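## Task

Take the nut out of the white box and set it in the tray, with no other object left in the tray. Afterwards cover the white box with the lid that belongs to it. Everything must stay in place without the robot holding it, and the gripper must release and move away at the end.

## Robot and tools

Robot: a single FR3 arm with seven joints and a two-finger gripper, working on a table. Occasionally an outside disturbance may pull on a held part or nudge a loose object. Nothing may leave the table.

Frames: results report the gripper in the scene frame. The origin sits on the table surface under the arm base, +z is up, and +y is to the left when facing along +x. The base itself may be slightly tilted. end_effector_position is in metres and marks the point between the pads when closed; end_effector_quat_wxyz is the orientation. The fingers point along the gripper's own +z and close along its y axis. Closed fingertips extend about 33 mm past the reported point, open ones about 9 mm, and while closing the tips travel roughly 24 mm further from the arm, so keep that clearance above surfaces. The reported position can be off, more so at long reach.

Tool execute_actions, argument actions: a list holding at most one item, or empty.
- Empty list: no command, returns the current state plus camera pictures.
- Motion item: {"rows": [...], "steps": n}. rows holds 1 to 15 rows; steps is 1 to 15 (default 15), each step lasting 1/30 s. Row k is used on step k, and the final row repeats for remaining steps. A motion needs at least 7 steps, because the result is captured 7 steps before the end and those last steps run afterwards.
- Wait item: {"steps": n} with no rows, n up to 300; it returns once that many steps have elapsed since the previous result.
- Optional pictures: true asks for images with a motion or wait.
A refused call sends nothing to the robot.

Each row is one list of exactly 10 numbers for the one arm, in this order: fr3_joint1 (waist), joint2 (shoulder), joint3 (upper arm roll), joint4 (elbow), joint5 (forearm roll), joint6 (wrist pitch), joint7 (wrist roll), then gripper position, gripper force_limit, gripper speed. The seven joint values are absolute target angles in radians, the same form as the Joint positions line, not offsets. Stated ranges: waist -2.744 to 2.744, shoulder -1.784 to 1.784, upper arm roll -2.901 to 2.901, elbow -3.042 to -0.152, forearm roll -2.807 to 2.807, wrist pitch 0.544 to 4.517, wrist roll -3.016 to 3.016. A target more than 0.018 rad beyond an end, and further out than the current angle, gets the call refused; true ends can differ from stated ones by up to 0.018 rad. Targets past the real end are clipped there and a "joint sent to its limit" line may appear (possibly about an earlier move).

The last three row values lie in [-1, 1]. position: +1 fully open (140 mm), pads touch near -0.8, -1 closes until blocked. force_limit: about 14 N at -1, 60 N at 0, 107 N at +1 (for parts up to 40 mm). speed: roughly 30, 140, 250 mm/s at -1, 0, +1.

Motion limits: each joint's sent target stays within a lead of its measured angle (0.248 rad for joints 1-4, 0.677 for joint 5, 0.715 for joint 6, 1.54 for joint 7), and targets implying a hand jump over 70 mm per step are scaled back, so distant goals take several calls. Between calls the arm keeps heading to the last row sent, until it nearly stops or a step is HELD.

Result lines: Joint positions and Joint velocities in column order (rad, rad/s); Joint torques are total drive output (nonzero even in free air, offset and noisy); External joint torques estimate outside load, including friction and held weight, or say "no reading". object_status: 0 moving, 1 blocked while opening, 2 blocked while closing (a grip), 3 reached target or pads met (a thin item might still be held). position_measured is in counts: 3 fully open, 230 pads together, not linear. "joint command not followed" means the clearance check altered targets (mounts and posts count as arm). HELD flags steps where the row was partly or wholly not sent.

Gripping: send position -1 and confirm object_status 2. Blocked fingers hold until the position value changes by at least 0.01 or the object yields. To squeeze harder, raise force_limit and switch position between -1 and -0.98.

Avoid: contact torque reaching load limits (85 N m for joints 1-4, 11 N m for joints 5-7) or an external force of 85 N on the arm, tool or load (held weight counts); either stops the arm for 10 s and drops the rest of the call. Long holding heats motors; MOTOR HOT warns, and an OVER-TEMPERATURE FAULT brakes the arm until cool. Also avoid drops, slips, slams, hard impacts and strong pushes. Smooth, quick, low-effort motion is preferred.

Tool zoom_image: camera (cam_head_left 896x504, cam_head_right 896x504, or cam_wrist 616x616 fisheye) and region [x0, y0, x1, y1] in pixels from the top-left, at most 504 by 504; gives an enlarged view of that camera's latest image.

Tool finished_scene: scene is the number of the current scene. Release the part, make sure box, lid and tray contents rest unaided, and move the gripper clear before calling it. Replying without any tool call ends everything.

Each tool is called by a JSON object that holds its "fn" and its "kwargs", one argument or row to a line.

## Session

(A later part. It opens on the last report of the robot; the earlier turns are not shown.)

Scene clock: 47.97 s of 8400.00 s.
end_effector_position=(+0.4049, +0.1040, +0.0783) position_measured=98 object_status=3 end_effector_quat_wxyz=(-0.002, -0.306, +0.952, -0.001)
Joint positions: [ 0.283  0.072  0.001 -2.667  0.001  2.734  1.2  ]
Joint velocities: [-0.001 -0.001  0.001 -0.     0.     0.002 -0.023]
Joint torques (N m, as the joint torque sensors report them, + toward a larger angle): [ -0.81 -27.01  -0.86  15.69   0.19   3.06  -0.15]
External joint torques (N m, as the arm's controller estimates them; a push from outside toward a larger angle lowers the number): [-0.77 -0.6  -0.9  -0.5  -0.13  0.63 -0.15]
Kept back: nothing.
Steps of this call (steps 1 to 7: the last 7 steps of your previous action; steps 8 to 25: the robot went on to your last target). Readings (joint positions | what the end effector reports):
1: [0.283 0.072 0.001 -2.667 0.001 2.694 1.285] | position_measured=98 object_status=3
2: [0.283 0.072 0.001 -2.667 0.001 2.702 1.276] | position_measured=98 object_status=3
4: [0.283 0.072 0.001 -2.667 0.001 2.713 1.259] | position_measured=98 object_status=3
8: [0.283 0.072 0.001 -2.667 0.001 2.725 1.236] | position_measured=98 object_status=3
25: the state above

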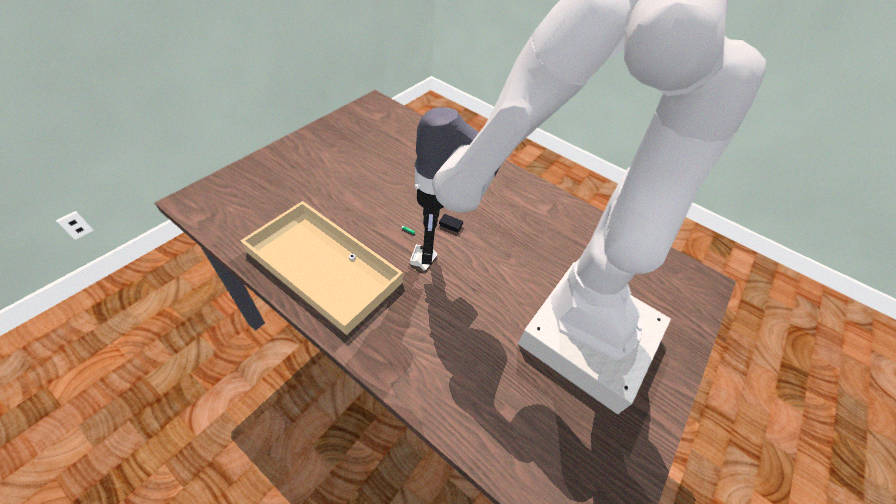

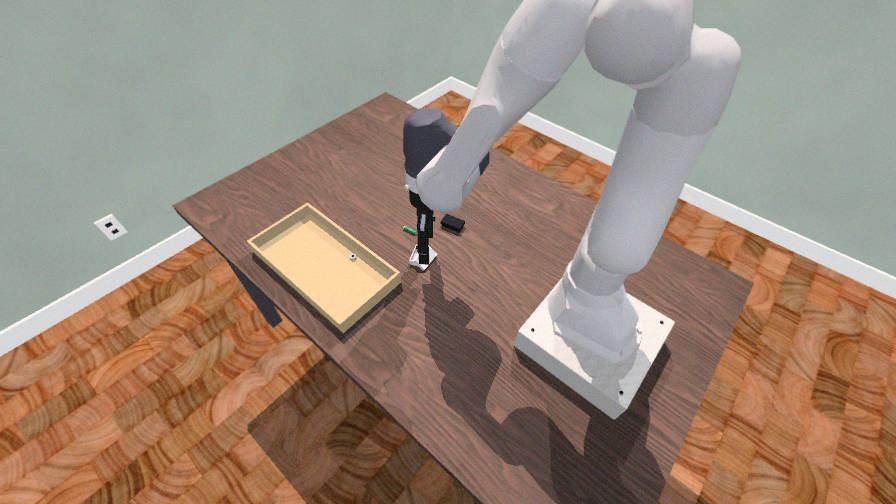

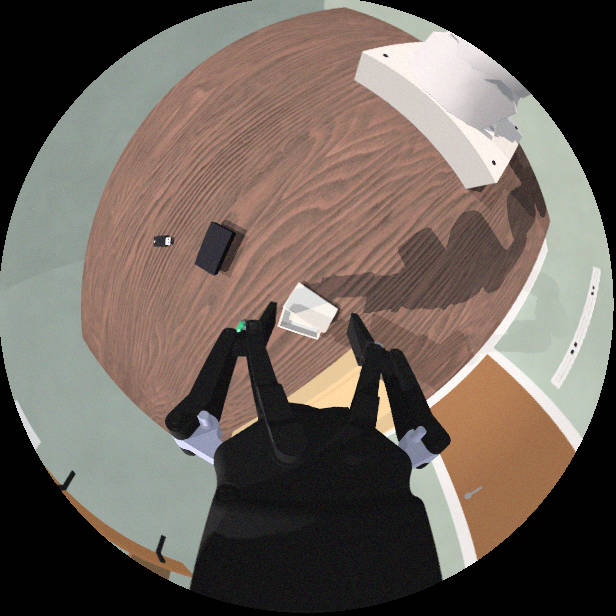

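{"fn": "execute_actions", "kwargs": {
  "actions": [
    {"rows":[[0.275,0.073,0,-2.66,0,2.733,1.65,0.25,-0.5,0]],"steps":15}
  ]
}}

{"fn": "execute_actions", "kwargs": {
  "actions": [
    {"steps":30}
  ]
}}

{"fn": "execute_actions", "kwargs": {
  "actions": [
    {"rows":[[0.275,0.1,0,-2.657,0,2.757,1.65,0.25,-0.5,0],[0.275,0.13,0,-2.654,0,2.784,1.65,0.25,-0.5,0],[0.275,0.16,0,-2.651,0,2.811,1.65,0.25,-0.5,0],[0.275,0.19,0,-2.649,0,2.839,1.65,0.25,-0.5,0]],"steps":15}
  ]
}}

{"fn": "execute_actions", "kwargs": {
  "actions": [
    {"steps":15}
  ],
  "pictures": true
}}

{"fn": "zoom_image", "kwargs": {
  "camera": "cam_wrist",
  "region": [240, 250, 400, 360]
}}

Scene clock: 49.10 s of 8400.00 s.
end_effector_position=(+0.4082, +0.1024, +0.0796) position_measured=98 object_status=3 end_effector_quat_wxyz=(+0.000, -0.180, +0.984, -0.001)
Joint positions: [ 0.278  0.072  0.001 -2.662  0.001  2.734  1.454]
Joint velocities: [-0.003  0.     0.     0.002  0.001 -0.001  0.638]
Joint torques (N m, as the joint torque sensors report them, + toward a larger angle): [ -1.19 -25.64  -0.52  16.68   0.23   2.2   -0.02]
External joint torques (N m, as the arm's controller estimates them; a push from outside toward a larger angle lowers the number): [-1.11  0.74 -0.52  0.5  -0.1  -0.21 -0.01]
Steps of this call (steps 1 to 26: the robot went on to your last target; steps 27 to 34: the first 8 steps of this action). Readings (joint positions | what the end effector reports):
27: [0.283 0.072 0.001 -2.666 0.001 2.734 1.231] | position_measured=98 object_status=3
28: [0.281 0.072 0.001 -2.665 0.001 2.734 1.274] | position_measured=98 object_status=3
30: [0.279 0.072 0.001 -2.663 0.001 2.734 1.348] | position_measured=98 object_status=3
34: the state above

Scene clock: 50.10 s of 8400.00 s.
end_effector_position=(+0.4083, +0.1024, +0.0797) position_measured=98 object_status=3 end_effector_quat_wxyz=(+0.001, -0.088, +0.996, -0.001)
Joint positions: [ 0.278  0.072  0.001 -2.662  0.001  2.734  1.64 ]
Joint velocities: [-0.    -0.    -0.    -0.001 -0.     0.     0.024]
Joint torques (N m, as the joint torque sensors report them, + toward a larger angle): [ -0.28 -26.27  -0.6   16.37   0.22   2.24   0.15]
External joint torques (N m, as the arm's controller estimates them; a push from outside toward a larger angle lowers the number): [-0.12  0.17 -0.52  0.17 -0.11 -0.18  0.15]
Kept back: nothing.
Steps of this call (steps 1 to 7: the last 7 steps of your previous action; steps 8 to 30: the robot went on to your last target). Readings (joint positions | what the end effector reports):
1: [0.278 0.072 0.001 -2.662 0.001 2.734 1.474] | position_measured=98 object_status=3
2: [0.278 0.072 0.001 -2.662 0.001 2.734 1.492] | position_measured=98 object_status=3
4: [0.278 0.072 0.001 -2.662 0.001 2.734 1.522] | position_measured=98 object_status=3
8: [0.278 0.072 0.001 -2.662 0.001 2.734 1.566] | position_measured=98 object_status=3
30: the state above

Scene clock: 50.37 s of 8400.00 s.
end_effector_position=(+0.3993, +0.1000, +0.0423) position_measured=98 object_status=3 end_effector_quat_wxyz=(-0.014, -0.086, +0.996, -0.004)
Joint positions: [ 0.278  0.183  0.001 -2.652  0.001  2.805  1.644]
Joint velocities: [ 0.001  0.139 -0.     0.001 -0.001  0.174  0.009]
Joint torques (N m, as the joint torque sensors report them, + toward a larger angle): [ -0.39 -29.77  -0.82  15.07   0.14   3.02   0.  ]
External joint torques (N m, as the arm's controller estimates them; a push from outside toward a larger angle lowers the number): [-0.38  2.8  -0.99 -1.92 -0.11  0.26  0.  ]
Steps of this call (steps 1 to 8: the first 8 steps of this action). Readings (joint positions | what the end effector reports):
1: [0.278 0.076 0.001 -2.661 0.001 2.738 1.640] | position_measured=98 object_status=3
2: [0.278 0.087 0.001 -2.657 0.001 2.745 1.641] | position_measured=98 object_status=3
4: [0.278 0.128 0.001 -2.651 0.001 2.771 1.642] | position_measured=98 object_status=3
8: the state above

Scene clock: 50.87 s of 8400.00 s.
end_effector_position=(+0.4073, +0.1020, +0.0429) position_measured=98 object_status=3 end_effector_quat_wxyz=(-0.002, -0.084, +0.996, -0.002)
Joint positions: [ 0.278  0.189  0.001 -2.651  0.001  2.835  1.646]
Joint velocities: [ 0.     0.001 -0.     0.001 -0.     0.01   0.002]
Joint torques (N m, as the joint torque sensors report them, + toward a larger angle): [ -0.54 -26.81  -0.58  14.71   0.07   2.86   0.06]
External joint torques (N m, as the arm's controller estimates them; a push from outside toward a larger angle lowers the number): [-0.46  1.57 -0.69  0.38 -0.18  0.46  0.06]
Kept back: nothing.
Steps of this call (steps 1 to 7: the last 7 steps of your previous action; steps 8 to 15: the robot went on to your last target). Readings (joint positions | what the end effector reports):
1: [0.278 0.187 0.001 -2.652 0.001 2.810 1.644] | position_measured=98 object_status=3
2: [0.278 0.188 0.001 -2.652 0.001 2.815 1.644] | position_measured=98 object_status=3
4: [0.278 0.189 0.001 -2.651 0.001 2.822 1.645] | position_measured=98 object_status=3
8: [0.278 0.189 0.001 -2.651 0.001 2.830 1.645] | position_measured=98 object_status=3
15: the state above

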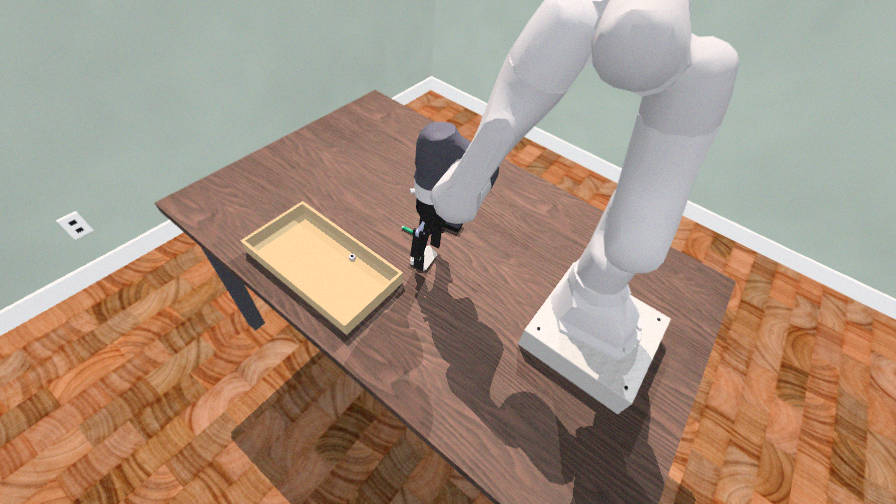

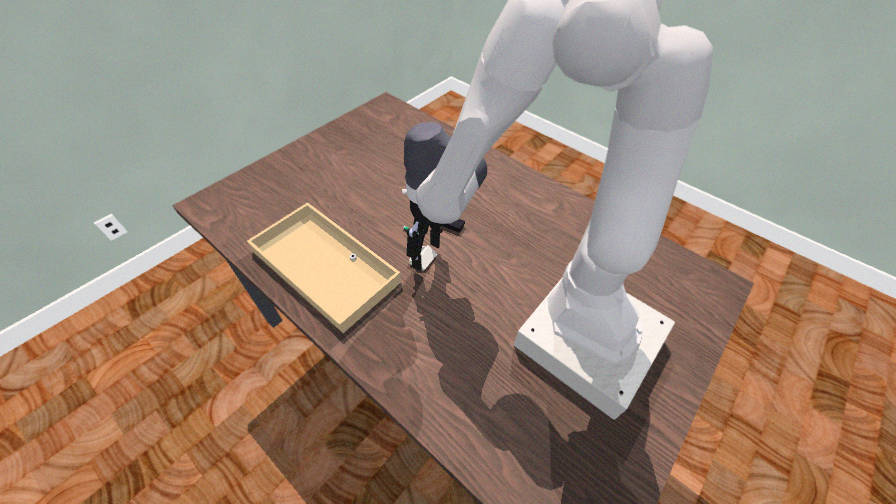

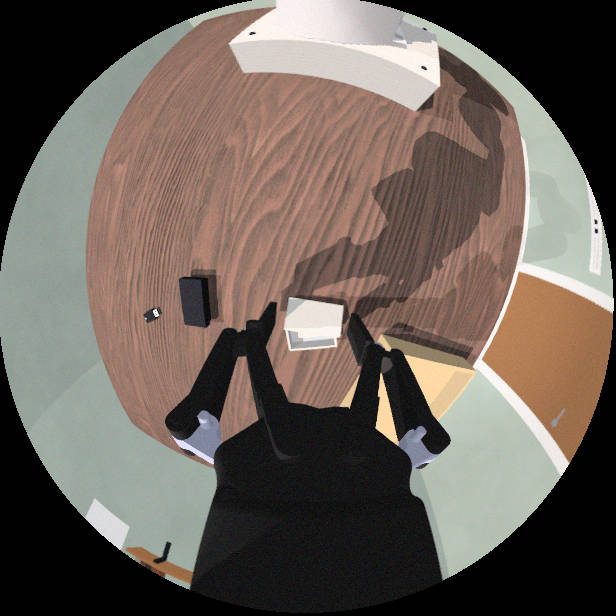

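Region (240, 250, 400, 360) of cam_wrist's 616x616 image, scaled by 3.150, with more detail than that image has; it fills the top 346 rows of this view, and the rest is white.

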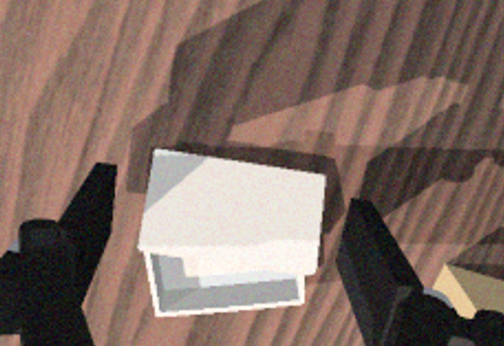

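{"fn": "execute_actions", "kwargs": {
  "actions": [
    {"rows":[[0.275,0.205,0,-2.649,0,2.853,1.65,0.25,-0.5,0],[0.275,0.218,0,-2.648,0,2.865,1.65,0.25,-0.5,0],[0.275,0.218,0,-2.648,0,2.865,1.65,0.25,-0.5,0],[0.275,0.218,0,-2.648,0,2.865,1.65,0.25,-0.5,0],[0.275,0.218,0,-2.648,0,2.865,1.65,0.25,-0.5,0],[0.275,0.218,0,-2.648,0,2.865,1.65,0.25,-0.5,0],[0.275,0.218,0,-2.648,0,2.865,1.65,0.25,-0.5,0],[0.275,0.218,0,-2.648,0,2.865,1.65,-1,-0.5,-0.3]],"steps":15}
  ]
}}

{"fn": "execute_actions", "kwargs": {
  "actions": [
    {"steps":25}
  ],
  "pictures": true
}}

{"fn": "execute_actions", "kwargs": {
  "actions": [
    {"rows":[[0.275,0.205,0,-2.649,0,2.853,1.65,-1,-0.5,-0.3],[0.275,0.185,0,-2.65,0,2.835,1.65,-1,-0.5,-0.3],[0.275,0.16,0,-2.651,0,2.811,1.65,-1,-0.5,-0.3],[0.275,0.13,0,-2.654,0,2.784,1.65,-1,-0.5,-0.3],[0.275,0.1,0,-2.657,0,2.757,1.65,-1,-0.5,-0.3],[0.275,0.073,0,-2.66,0,2.733,1.65,-1,-0.5,-0.3]],"steps":15}
  ]
}}

{"fn": "execute_actions", "kwargs": {
  "actions": [
    {"steps":15}
  ],
  "pictures": true
}}

{"fn": "zoom_image", "kwargs": {
  "camera": "cam_wrist",
  "region": [240, 250, 400, 360]
}}

{"fn": "zoom_image", "kwargs": {
  "camera": "cam_head_left",
  "region": [390, 210, 470, 290]
}}

Scene clock: 52.03 s of 8400.00 s.
end_effector_position=(+0.4052, +0.1014, +0.0337) position_measured=98 object_status=0 end_effector_quat_wxyz=(-0.004, -0.084, +0.996, -0.002)
Joint positions: [ 0.278  0.216  0.001 -2.649  0.001  2.856  1.647]
Joint velocities: [0.    0.011 0.001 0.001 0.001 0.037 0.001]
Joint torques (N m, as the joint torque sensors report them, + toward a larger angle): [ -0.84 -27.66  -1.1   13.48   0.13   2.83   0.11]
External joint torques (N m, as the arm's controller estimates them; a push from outside toward a larger angle lowers the number): [-0.8   1.57 -1.27 -0.66 -0.09  0.39  0.11]
Steps of this call (steps 1 to 15: the robot went on to your last target; steps 16 to 27: nothing new was sent; steps 28 to 35: the first 8 steps of this action). Readings (joint positions | what the end effector reports):
28: [0.278 0.191 0.001 -2.650 0.001 2.839 1.647] | position_measured=98 object_status=3
29: [0.278 0.196 0.001 -2.649 0.001 2.843 1.647] | position_measured=98 object_status=3
31: [0.278 0.208 0.001 -2.649 0.001 2.849 1.647] | position_measured=98 object_status=3
35: the state above

Scene clock: 52.87 s of 8400.00 s.
end_effector_position=(+0.4070, +0.1019, +0.0341) position_measured=134 object_status=2 end_effector_quat_wxyz=(-0.001, -0.084, +0.996, -0.001)
Joint positions: [ 0.277  0.216  0.001 -2.649  0.001  2.862  1.647]
Joint velocities: [-0.     0.     0.001 -0.     0.     0.    -0.   ]
Joint torques (N m, as the joint torque sensors report them, + toward a larger angle): [ -1.57 -27.81  -0.87  13.62   0.04   2.93   0.08]
External joint torques (N m, as the arm's controller estimates them; a push from outside toward a larger angle lowers the number): [-1.49  1.1  -1.   -0.3  -0.19  0.51  0.08]
Kept back: nothing.
Steps of this call (steps 1 to 7: the last 7 steps of your previous action; steps 8 to 15: the robot went on to your last target; steps 16 to 25: nothing new was sent). Readings (joint positions | what the end effector reports):
1: [0.278 0.216 0.001 -2.649 0.001 2.857 1.647] | position_measured=102 object_status=0
2: [0.278 0.216 0.001 -2.649 0.001 2.858 1.647] | position_measured=108 object_status=0
4: [0.278 0.216 0.001 -2.649 0.001 2.860 1.647] | position_measured=119 object_status=0
8: [0.277 0.216 0.001 -2.649 0.001 2.861 1.647] | position_measured=134 object_status=0
25: the state above
The arm was judged still, so your last target was given up. Only a new action makes it travel on or press farther. Fingers that are still opening or closing keep moving.

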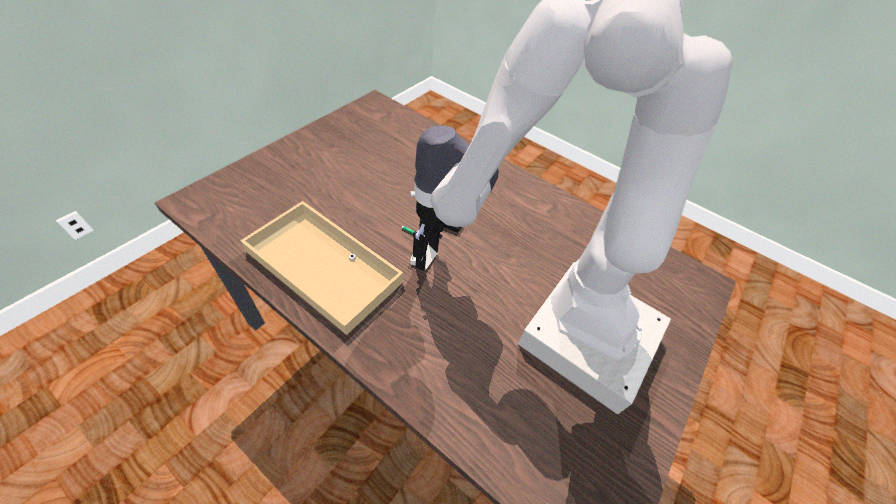

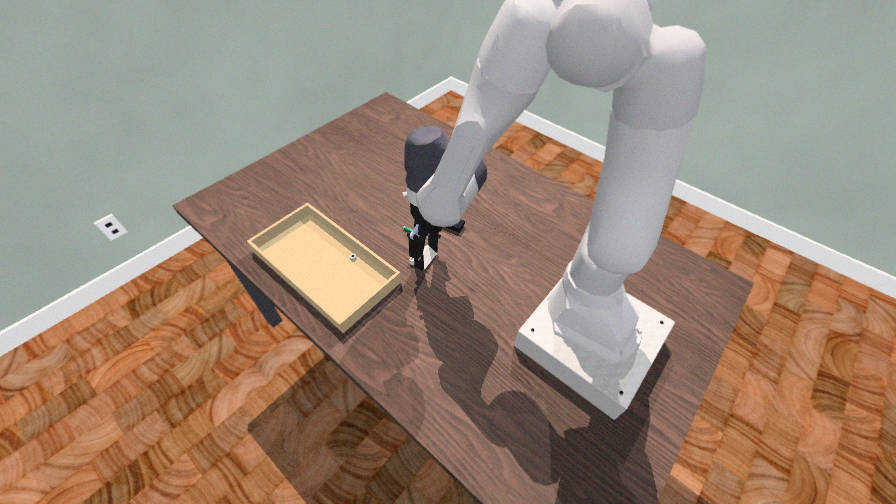

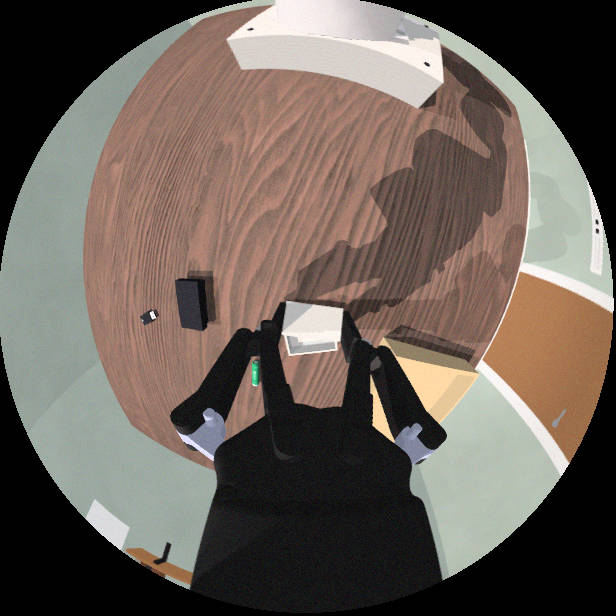

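Scene clock: 53.13 s of 8400.00 s.
end_effector_position=(+0.4207, +0.1054, +0.0767) position_measured=134 object_status=2 end_effector_quat_wxyz=(+0.018, -0.084, +0.996, +0.002)
Joint positions: [ 0.277  0.095  0.001 -2.656  0.001  2.786  1.647]
Joint velocities: [-0.001 -0.411  0.001  0.005 -0.001 -0.269  0.002]
Joint torques (N m, as the joint torque sensors report them, + toward a larger angle): [ -0.64 -21.19  -0.32  11.62   0.16   1.29   0.08]
External joint torques (N m, as the arm's controller estimates them; a push from outside toward a larger angle lowers the number): [-0.51 -2.69 -0.27 -0.02 -0.17 -0.34  0.09]
Steps of this call (steps 1 to 8: the first 8 steps of this action). Readings (joint positions | what the end effector reports):
1: [0.277 0.215 0.001 -2.649 0.001 2.861 1.647] | position_measured=134 object_status=2
2: [0.277 0.210 0.001 -2.650 0.001 2.857 1.647] | position_measured=134 object_status=2
4: [0.277 0.182 0.001 -2.653 0.001 2.838 1.647] | position_measured=134 object_status=2
8: the state above

Scene clock: 53.63 s of 8400.00 s.
end_effector_position=(+0.4113, +0.1030, +0.0804) position_measured=134 object_status=2 end_effector_quat_wxyz=(+0.003, -0.084, +0.996, -0.001)
Joint positions: [ 0.277  0.074  0.001 -2.658  0.001  2.738  1.647]
Joint velocities: [-0.    -0.001  0.    -0.    -0.    -0.017 -0.   ]
Joint torques (N m, as the joint torque sensors report them, + toward a larger angle): [ -0.36 -26.76  -0.54  13.69   0.21   2.27   0.07]
External joint torques (N m, as the arm's controller estimates them; a push from outside toward a larger angle lowers the number): [-0.25 -0.18 -0.5  -2.57 -0.13 -0.16  0.07]
Kept back: nothing.
Steps of this call (steps 1 to 7: the last 7 steps of your previous action; steps 8 to 15: the robot went on to your last target). Readings (joint positions | what the end effector reports):
1: [0.277 0.085 0.001 -2.656 0.001 2.778 1.647] | position_measured=134 object_status=2
2: [0.277 0.079 0.001 -2.656 0.001 2.771 1.647] | position_measured=134 object_status=2
4: [0.277 0.075 0.001 -2.656 0.001 2.760 1.647] | position_measured=134 object_status=2
8: [0.277 0.074 0.001 -2.658 0.001 2.746 1.647] | position_measured=134 object_status=2
15: the state above

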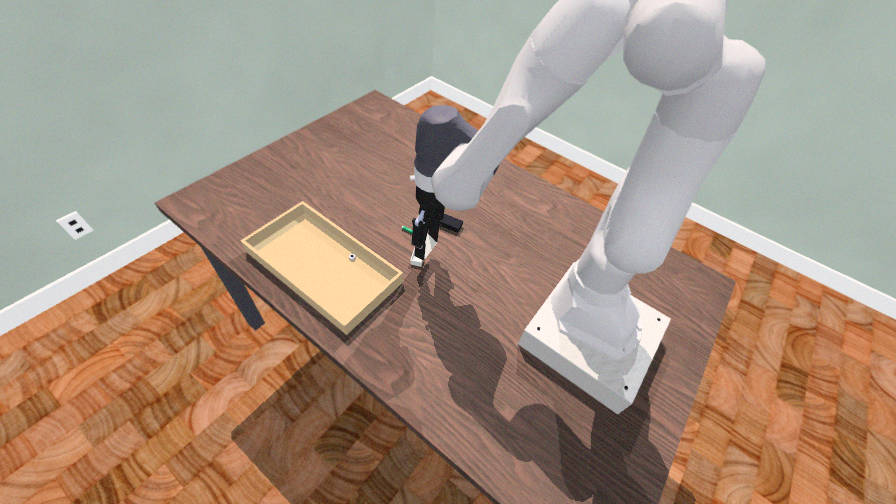

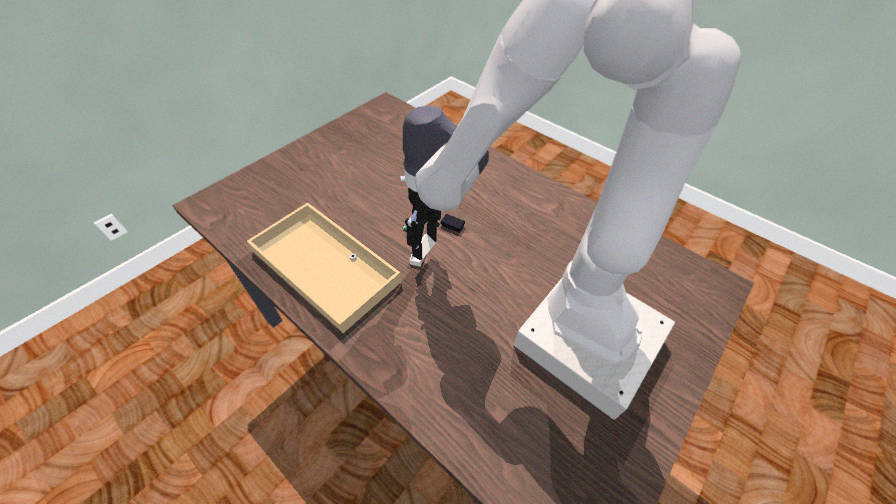

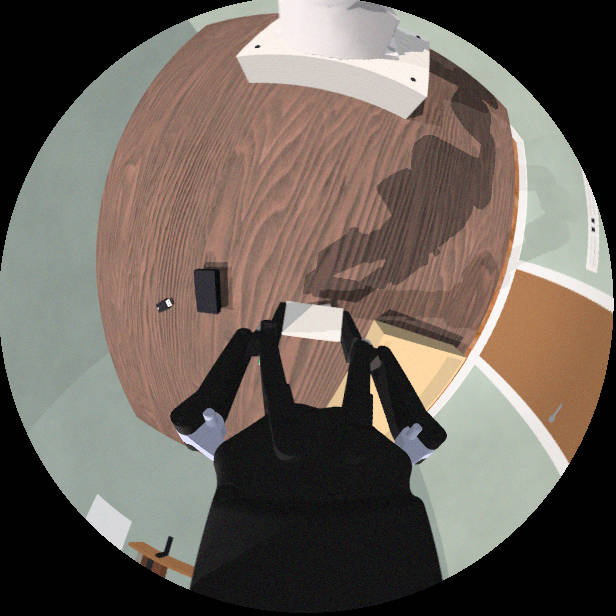

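Region (240, 250, 400, 360) of cam_wrist's 616x616 image, scaled by 3.150, with more detail than that image has; it fills the top 346 rows of this view, and the rest is white.

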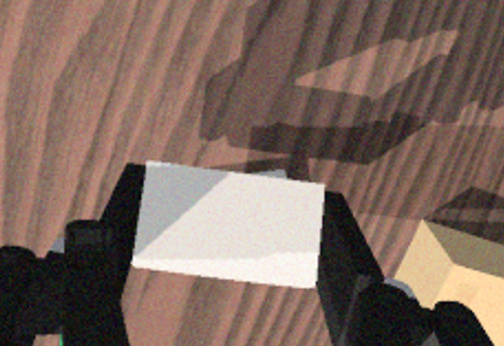

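Region (390, 210, 470, 290) of cam_head_left's 896x504 image, scaled by 6.300, with more detail than that image has.

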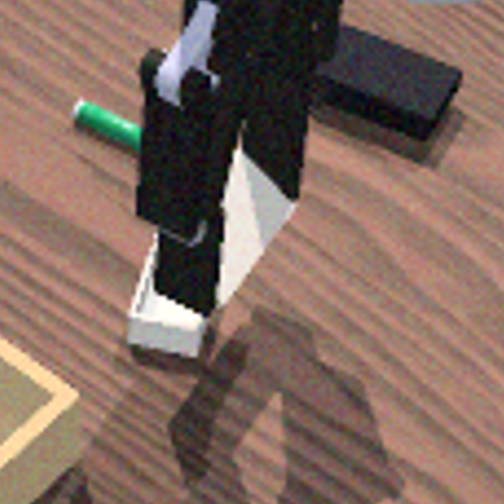

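{"fn": "execute_actions", "kwargs": {
  "actions": [
    {"rows":[[0.24,0.04,0,-2.7,0,2.74,1.55,-1,-0.5,-0.3],[0.19,0,0,-2.75,0,2.75,1.45,-1,-0.5,-0.3],[0.14,-0.03,0,-2.8,0,2.77,1.35,-1,-0.5,-0.3],[0.09,-0.06,0,-2.84,0,2.78,1.25,-1,-0.5,-0.3],[0.047,-0.08,0,-2.872,0,2.792,1.136,-1,-0.5,-0.3]],"steps":15}
  ]
}}

{"fn": "execute_actions", "kwargs": {
  "actions": [
    {"steps":40}
  ]
}}

{"fn": "execute_actions", "kwargs": {
  "actions": [
    {"rows":[[0.047,-0.05,0,-2.869,0,2.82,1.136,-1,-0.5,-0.3],[0.047,-0.02,0,-2.866,0,2.847,1.136,-1,-0.5,-0.3],[0.047,0.01,0,-2.863,0,2.874,1.136,-1,-0.5,-0.3],[0.047,0.04,0,-2.86,0,2.9,1.136,-1,-0.5,-0.3],[0.047,0.07,0,-2.857,0,2.928,1.136,-1,-0.5,-0.3],[0.047,0.09,0,-2.855,0,2.946,1.136,-1,-0.5,-0.3],[0.047,0.105,0,-2.853,0,2.96,1.136,-1,-0.5,-0.3]],"steps":15}
  ]
}}

{"fn": "execute_actions", "kwargs": {
  "actions": [
    {"steps":18}
  ]
}}

{"fn": "execute_actions", "kwargs": {
  "actions": [
    {"rows":[[0.047,0.105,0,-2.853,0,2.96,1.136,0.3,-0.5,-0.3]],"steps":15}
  ]
}}

{"fn": "execute_actions", "kwargs": {
  "actions": [
    {"steps":8}
  ],
  "pictures": true
}}

{"fn": "zoom_image", "kwargs": {
  "camera": "cam_wrist",
  "region": [240, 260, 400, 370]
}}

Scene clock: 54.67 s of 8400.00 s.
end_effector_position=(+0.3562, +0.0111, +0.0788) position_measured=134 object_status=2 end_effector_quat_wxyz=(-0.007, -0.093, +0.996, -0.001)
Joint positions: [ 0.069 -0.064 -0.005 -2.85   0.001  2.77   1.414]
Joint velocities: [-0.359 -0.179 -0.02  -0.304 -0.     0.097 -0.91 ]
Joint torques (N m, as the joint torque sensors report them, + toward a larger angle): [  4.78 -21.56   3.97  14.92   0.25   3.4   -0.2 ]
External joint torques (N m, as the arm's controller estimates them; a push from outside toward a larger angle lowers the number): [-0.88 -1.13 -1.43 -3.55  0.62  0.55 -0.22]
Steps of this call (steps 1 to 15: the robot went on to your last target; steps 16 to 23: nothing new was sent; steps 24 to 31: the first 8 steps of this action). Readings (joint positions | what the end effector reports):
24: [0.272 0.068 0.003 -2.666 0.001 2.737 1.639] | position_measured=134 object_status=2
25: [0.255 0.051 0.007 -2.687 0.001 2.739 1.622] | position_measured=134 object_status=2
27: [0.188 0.000 0.008 -2.753 0.000 2.751 1.563] | position_measured=134 object_status=2
31: the state above

Scene clock: 56.00 s of 8400.00 s.
end_effector_position=(+0.3539, +0.0056, +0.0795) position_measured=134 object_status=2 end_effector_quat_wxyz=(-0.001, -0.220, +0.976, -0.001)
Joint positions: [ 0.05  -0.078 -0.001 -2.87   0.001  2.789  1.143]
Joint velocities: [ 0.001 -0.     0.001  0.    -0.001  0.001 -0.013]
Joint torques (N m, as the joint torque sensors report them, + toward a larger angle): [  0.03 -21.09   0.51  13.29   0.27   2.87  -0.19]
External joint torques (N m, as the arm's controller estimates them; a push from outside toward a larger angle lowers the number): [ 0.06 -0.81  0.61 -1.99 -0.01  0.42 -0.19]
Kept back: nothing.
Steps of this call (steps 1 to 7: the last 7 steps of your previous action; steps 8 to 40: the robot went on to your last target). Readings (joint positions | what the end effector reports):
1: [0.060 -0.069 -0.005 -2.858 0.001 2.773 1.386] | position_measured=134 object_status=2
2: [0.056 -0.072 -0.005 -2.863 0.001 2.776 1.360] | position_measured=134 object_status=2
4: [0.052 -0.076 -0.003 -2.867 0.001 2.780 1.317] | position_measured=134 object_status=2
8: [0.050 -0.078 -0.002 -2.870 0.001 2.785 1.254] | position_measured=134 object_status=2
40: the state above

Scene clock: 56.27 s of 8400.00 s.
end_effector_position=(+0.3406, +0.0052, +0.0373) position_measured=134 object_status=2 end_effector_quat_wxyz=(-0.020, -0.221, +0.975, +0.003)
Joint positions: [ 0.05   0.075 -0.001 -2.859  0.001  2.893  1.141]
Joint velocities: [-0.     0.474  0.001  0.     0.001  0.362 -0.006]
Joint torques (N m, as the joint torque sensors report them, + toward a larger angle): [ -0.15 -28.37   0.84  15.37   0.15   3.65  -0.15]
External joint torques (N m, as the arm's controller estimates them; a push from outside toward a larger angle lowers the number): [-0.25  1.34  0.66  0.31  0.05  0.61 -0.15]
Steps of this call (steps 1 to 8: the first 8 steps of this action). Readings (joint positions | what the end effector reports):
1: [0.050 -0.075 -0.001 -2.869 0.001 2.794 1.142] | position_measured=134 object_status=2
2: [0.050 -0.063 -0.001 -2.868 0.001 2.803 1.142] | position_measured=134 object_status=2
4: [0.050 -0.021 -0.001 -2.863 0.001 2.830 1.142] | position_measured=134 object_status=2
8: the state above

Scene clock: 56.87 s of 8400.00 s.
end_effector_position=(+0.3536, +0.0055, +0.0342) position_measured=134 object_status=2 end_effector_quat_wxyz=(-0.000, -0.222, +0.975, -0.001)
Joint positions: [ 0.05   0.102 -0.001 -2.855  0.001  2.955  1.139]
Joint velocities: [ 0.     0.002 -0.002 -0.001 -0.     0.011 -0.   ]
Joint torques (N m, as the joint torque sensors report them, + toward a larger angle): [ -0.77 -21.92   0.12  11.98   0.15   2.85  -0.2 ]
External joint torques (N m, as the arm's controller estimates them; a push from outside toward a larger angle lowers the number): [-0.69  1.44  0.11 -0.1   0.    0.43 -0.2 ]
Kept back: nothing.
Steps of this call (steps 1 to 7: the last 7 steps of your previous action; steps 8 to 18: the robot went on to your last target). Readings (joint positions | what the end effector reports):
1: [0.050 0.088 -0.001 -2.859 0.001 2.904 1.141] | position_measured=134 object_status=2
2: [0.050 0.091 -0.001 -2.858 0.001 2.913 1.141] | position_measured=134 object_status=2
4: [0.050 0.096 -0.001 -2.855 0.001 2.928 1.140] | position_measured=134 object_status=2
8: [0.050 0.100 -0.001 -2.855 0.001 2.944 1.140] | position_measured=134 object_status=2
18: the state above

Scene clock: 57.13 s of 8400.00 s.
end_effector_position=(+0.3537, +0.0055, +0.0339) position_measured=95 object_status=0 end_effector_quat_wxyz=(+0.000, -0.222, +0.975, -0.001)
Joint positions: [ 0.05   0.103 -0.001 -2.855  0.001  2.957  1.139]
Joint velocities: [-0.001  0.001 -0.     0.     0.001  0.004  0.   ]
Joint torques (N m, as the joint torque sensors report them, + toward a larger angle): [ -1.   -21.89  -0.12  12.05   0.14   2.83  -0.22]
External joint torques (N m, as the arm's controller estimates them; a push from outside toward a larger angle lowers the number): [-0.91  1.48 -0.13 -0.08 -0.02  0.39 -0.22]
Steps of this call (steps 1 to 8: the first 8 steps of this action). Readings (joint positions | what the end effector reports):
1: [0.050 0.102 -0.001 -2.855 0.001 2.955 1.139] | position_measured=134 object_status=0
2: [0.050 0.102 -0.001 -2.855 0.001 2.956 1.139] | position_measured=134 object_status=0
4: [0.050 0.103 -0.001 -2.855 0.001 2.956 1.139] | position_measured=118 object_status=0
8: the state above

Scene clock: 57.40 s of 8400.00 s.
end_effector_position=(+0.3538, +0.0055, +0.0339) position_measured=91 object_status=3 end_effector_quat_wxyz=(+0.000, -0.222, +0.975, -0.001)
Joint positions: [ 0.05   0.103 -0.001 -2.855  0.001  2.957  1.139]
Joint velocities: [-0.001 -0.001 -0.001  0.     0.001  0.     0.   ]
Joint torques (N m, as the joint torque sensors report them, + toward a larger angle): [ -0.62 -21.86   0.3   12.07   0.18   2.78  -0.26]
External joint torques (N m, as the arm's controller estimates them; a push from outside toward a larger angle lowers the number): [-0.55  1.6   0.28 -0.11  0.03  0.33 -0.26]
Kept back: nothing.
Steps of this call (steps 1 to 7: the last 7 steps of your previous action; step 8: the robot went on to your last target). Readings (joint positions | what the end effector reports):
1: [0.050 0.103 -0.001 -2.855 0.001 2.957 1.139] | position_measured=92 object_status=0
2: [0.050 0.103 -0.001 -2.855 0.001 2.957 1.139] | position_measured=91 object_status=0
4: [0.050 0.103 -0.001 -2.855 0.001 2.957 1.139] | position_measured=91 object_status=0
8: the state above

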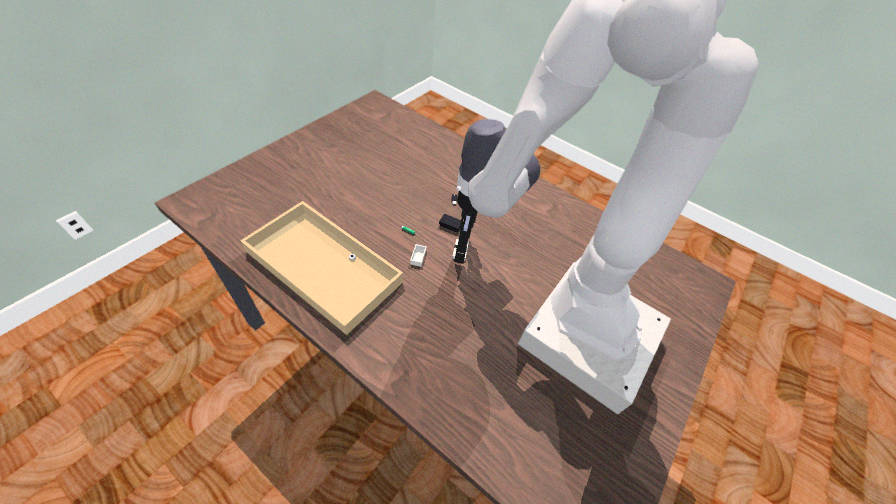

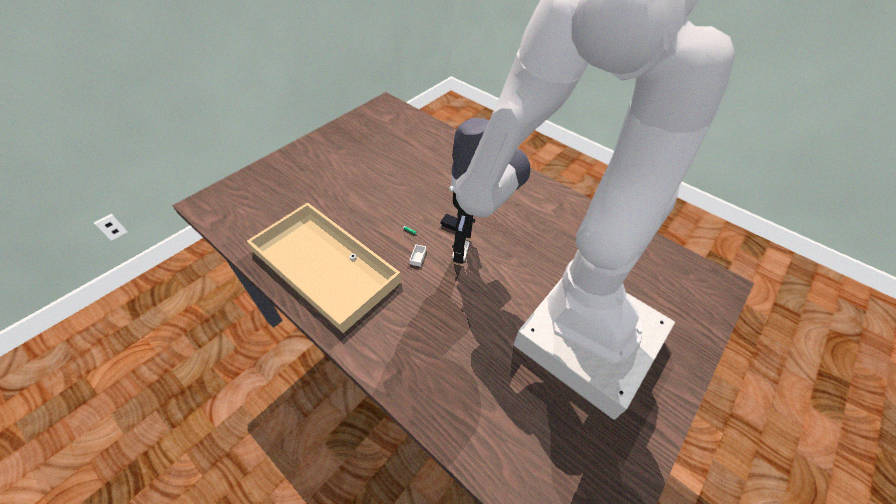

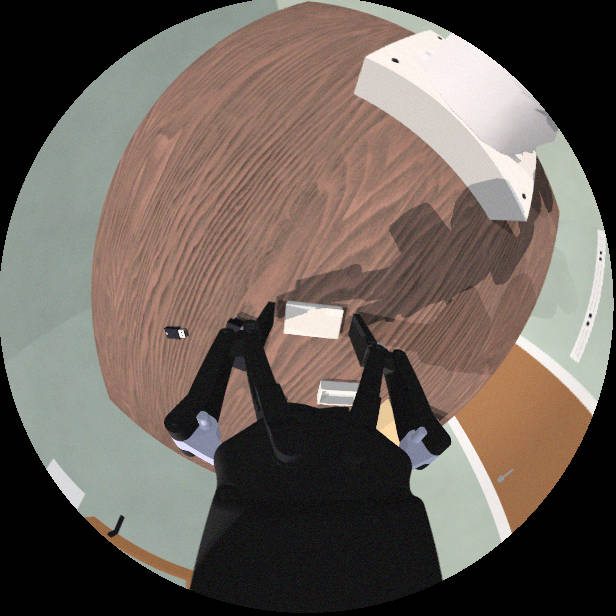

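Region (240, 260, 400, 370) of cam_wrist's 616x616 image, scaled by 3.150, with more detail than that image has; it fills the top 346 rows of this view, and the rest is white.

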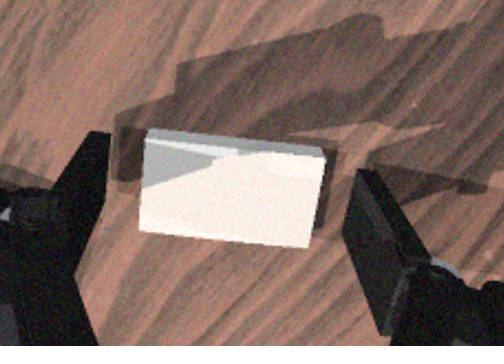

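{"fn": "execute_actions", "kwargs": {
  "actions": [
    {"rows":[[0.047,0.06,0,-2.858,0,2.92,1.136,0.3,-0.5,0],[0.047,0,0,-2.864,0,2.865,1.136,0.3,-0.5,0],[0.047,-0.08,0,-2.872,0,2.792,1.136,0.3,-0.5,0],[0.047,-0.08,0,-2.872,0,2.792,1.136,0.3,-0.5,0],[0.047,-0.08,0,-2.872,0,2.792,1.136,0.3,-0.5,0],[0.12,-0.03,0,-2.79,0,2.76,1.22,0.3,-0.5,0],[0.2,0.04,0,-2.69,0,2.73,1.3,0.3,-0.5,0],[0.281,0.12,0,-2.585,0,2.705,1.39,0.3,-0.5,0]],"steps":15}
  ]
}}

{"fn": "execute_actions", "kwargs": {
  "actions": [
    {"steps":35}
  ],
  "pictures": true
}}

{"fn": "zoom_image", "kwargs": {
  "camera": "cam_wrist",
  "region": [240, 250, 400, 360]
}}

Scene clock: 58.30 s of 8400.00 s.
end_effector_position=(+0.4056, +0.0366, +0.0853) position_measured=91 object_status=3 end_effector_quat_wxyz=(+0.027, -0.239, +0.971, -0.005)
Joint positions: [ 0.132  0.003 -0.009 -2.76   0.001  2.817  1.176]
Joint velocities: [ 1.124  0.913  0.063  1.511  0.    -0.375  0.473]
Joint torques (N m, as the joint torque sensors report them, + toward a larger angle): [  2.16 -23.96   0.96   6.18   0.2    0.63   0.31]
External joint torques (N m, as the arm's controller estimates them; a push from outside toward a larger angle lowers the number): [ 2.25  0.51  0.07  0.98  0.31 -0.5   0.29]
Steps of this call (steps 1 to 15: the robot went on to your last target; steps 16 to 19: nothing new was sent; steps 20 to 27: the first 8 steps of this action). Readings (joint positions | what the end effector reports):
20: [0.049 0.097 -0.001 -2.856 0.001 2.952 1.139] | position_measured=91 object_status=3
21: [0.049 0.077 -0.001 -2.860 0.001 2.937 1.139] | position_measured=91 object_status=3
23: [0.049 -0.002 -0.001 -2.868 0.001 2.890 1.139] | position_measured=91 object_status=3
27: the state above

Scene clock: 59.47 s of 8400.00 s.
end_effector_position=(+0.4314, +0.1088, +0.0815) position_measured=91 object_status=3 end_effector_quat_wxyz=(+0.002, -0.216, +0.976, -0.001)
Joint positions: [ 0.279  0.118  0.001 -2.587  0.001  2.708  1.382]
Joint velocities: [-0.001  0.     0.     0.001 -0.001 -0.001  0.016]
Joint torques (N m, as the joint torque sensors report them, + toward a larger angle): [  2.01 -27.02  -1.21  16.82   0.3    2.11   0.2 ]
External joint torques (N m, as the arm's controller estimates them; a push from outside toward a larger angle lowers the number): [ 2.    1.47 -1.34  0.09 -0.04 -0.33  0.2 ]
Kept back: nothing.
Steps of this call (steps 1 to 7: the last 7 steps of your previous action; steps 8 to 35: the robot went on to your last target). Readings (joint positions | what the end effector reports):
1: [0.171 0.034 -0.008 -2.709 0.001 2.801 1.195] | position_measured=91 object_status=3
2: [0.206 0.062 -0.005 -2.666 0.001 2.786 1.214] | position_measured=91 object_status=3
4: [0.253 0.094 0.002 -2.617 0.001 2.763 1.248] | position_measured=91 object_status=3
8: [0.278 0.114 0.005 -2.592 0.001 2.733 1.297] | position_measured=91 object_status=3
35: the state above

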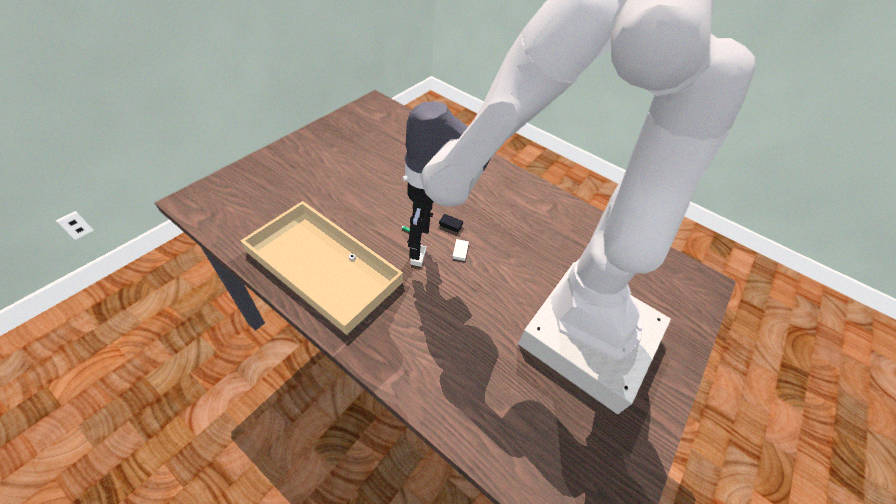

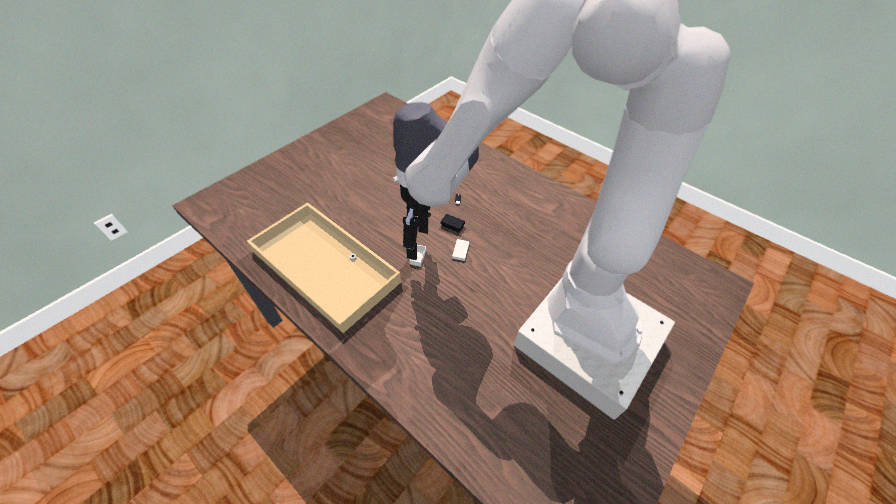

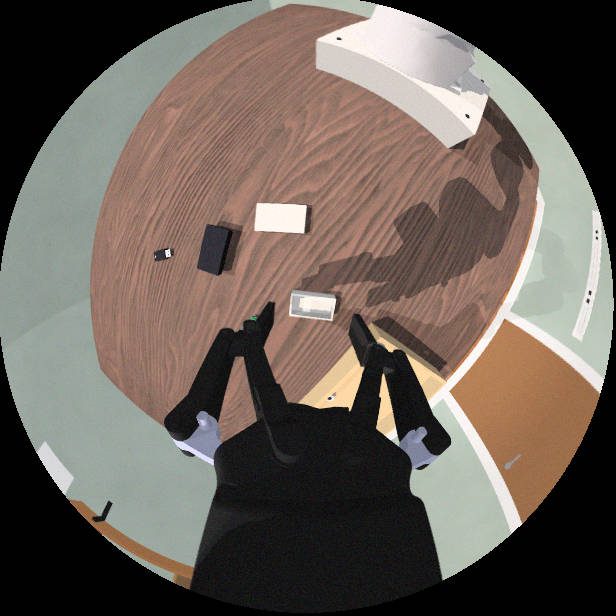

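Region (240, 250, 400, 360) of cam_wrist's 616x616 image, scaled by 3.150, with more detail than that image has; it fills the top 346 rows of this view, and the rest is white.

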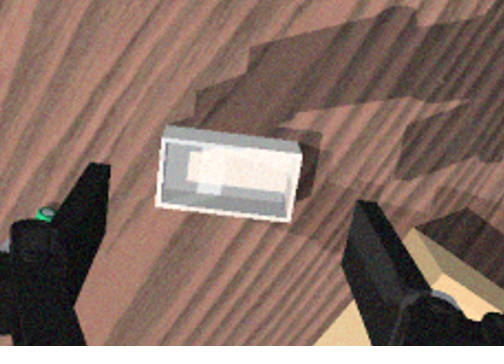

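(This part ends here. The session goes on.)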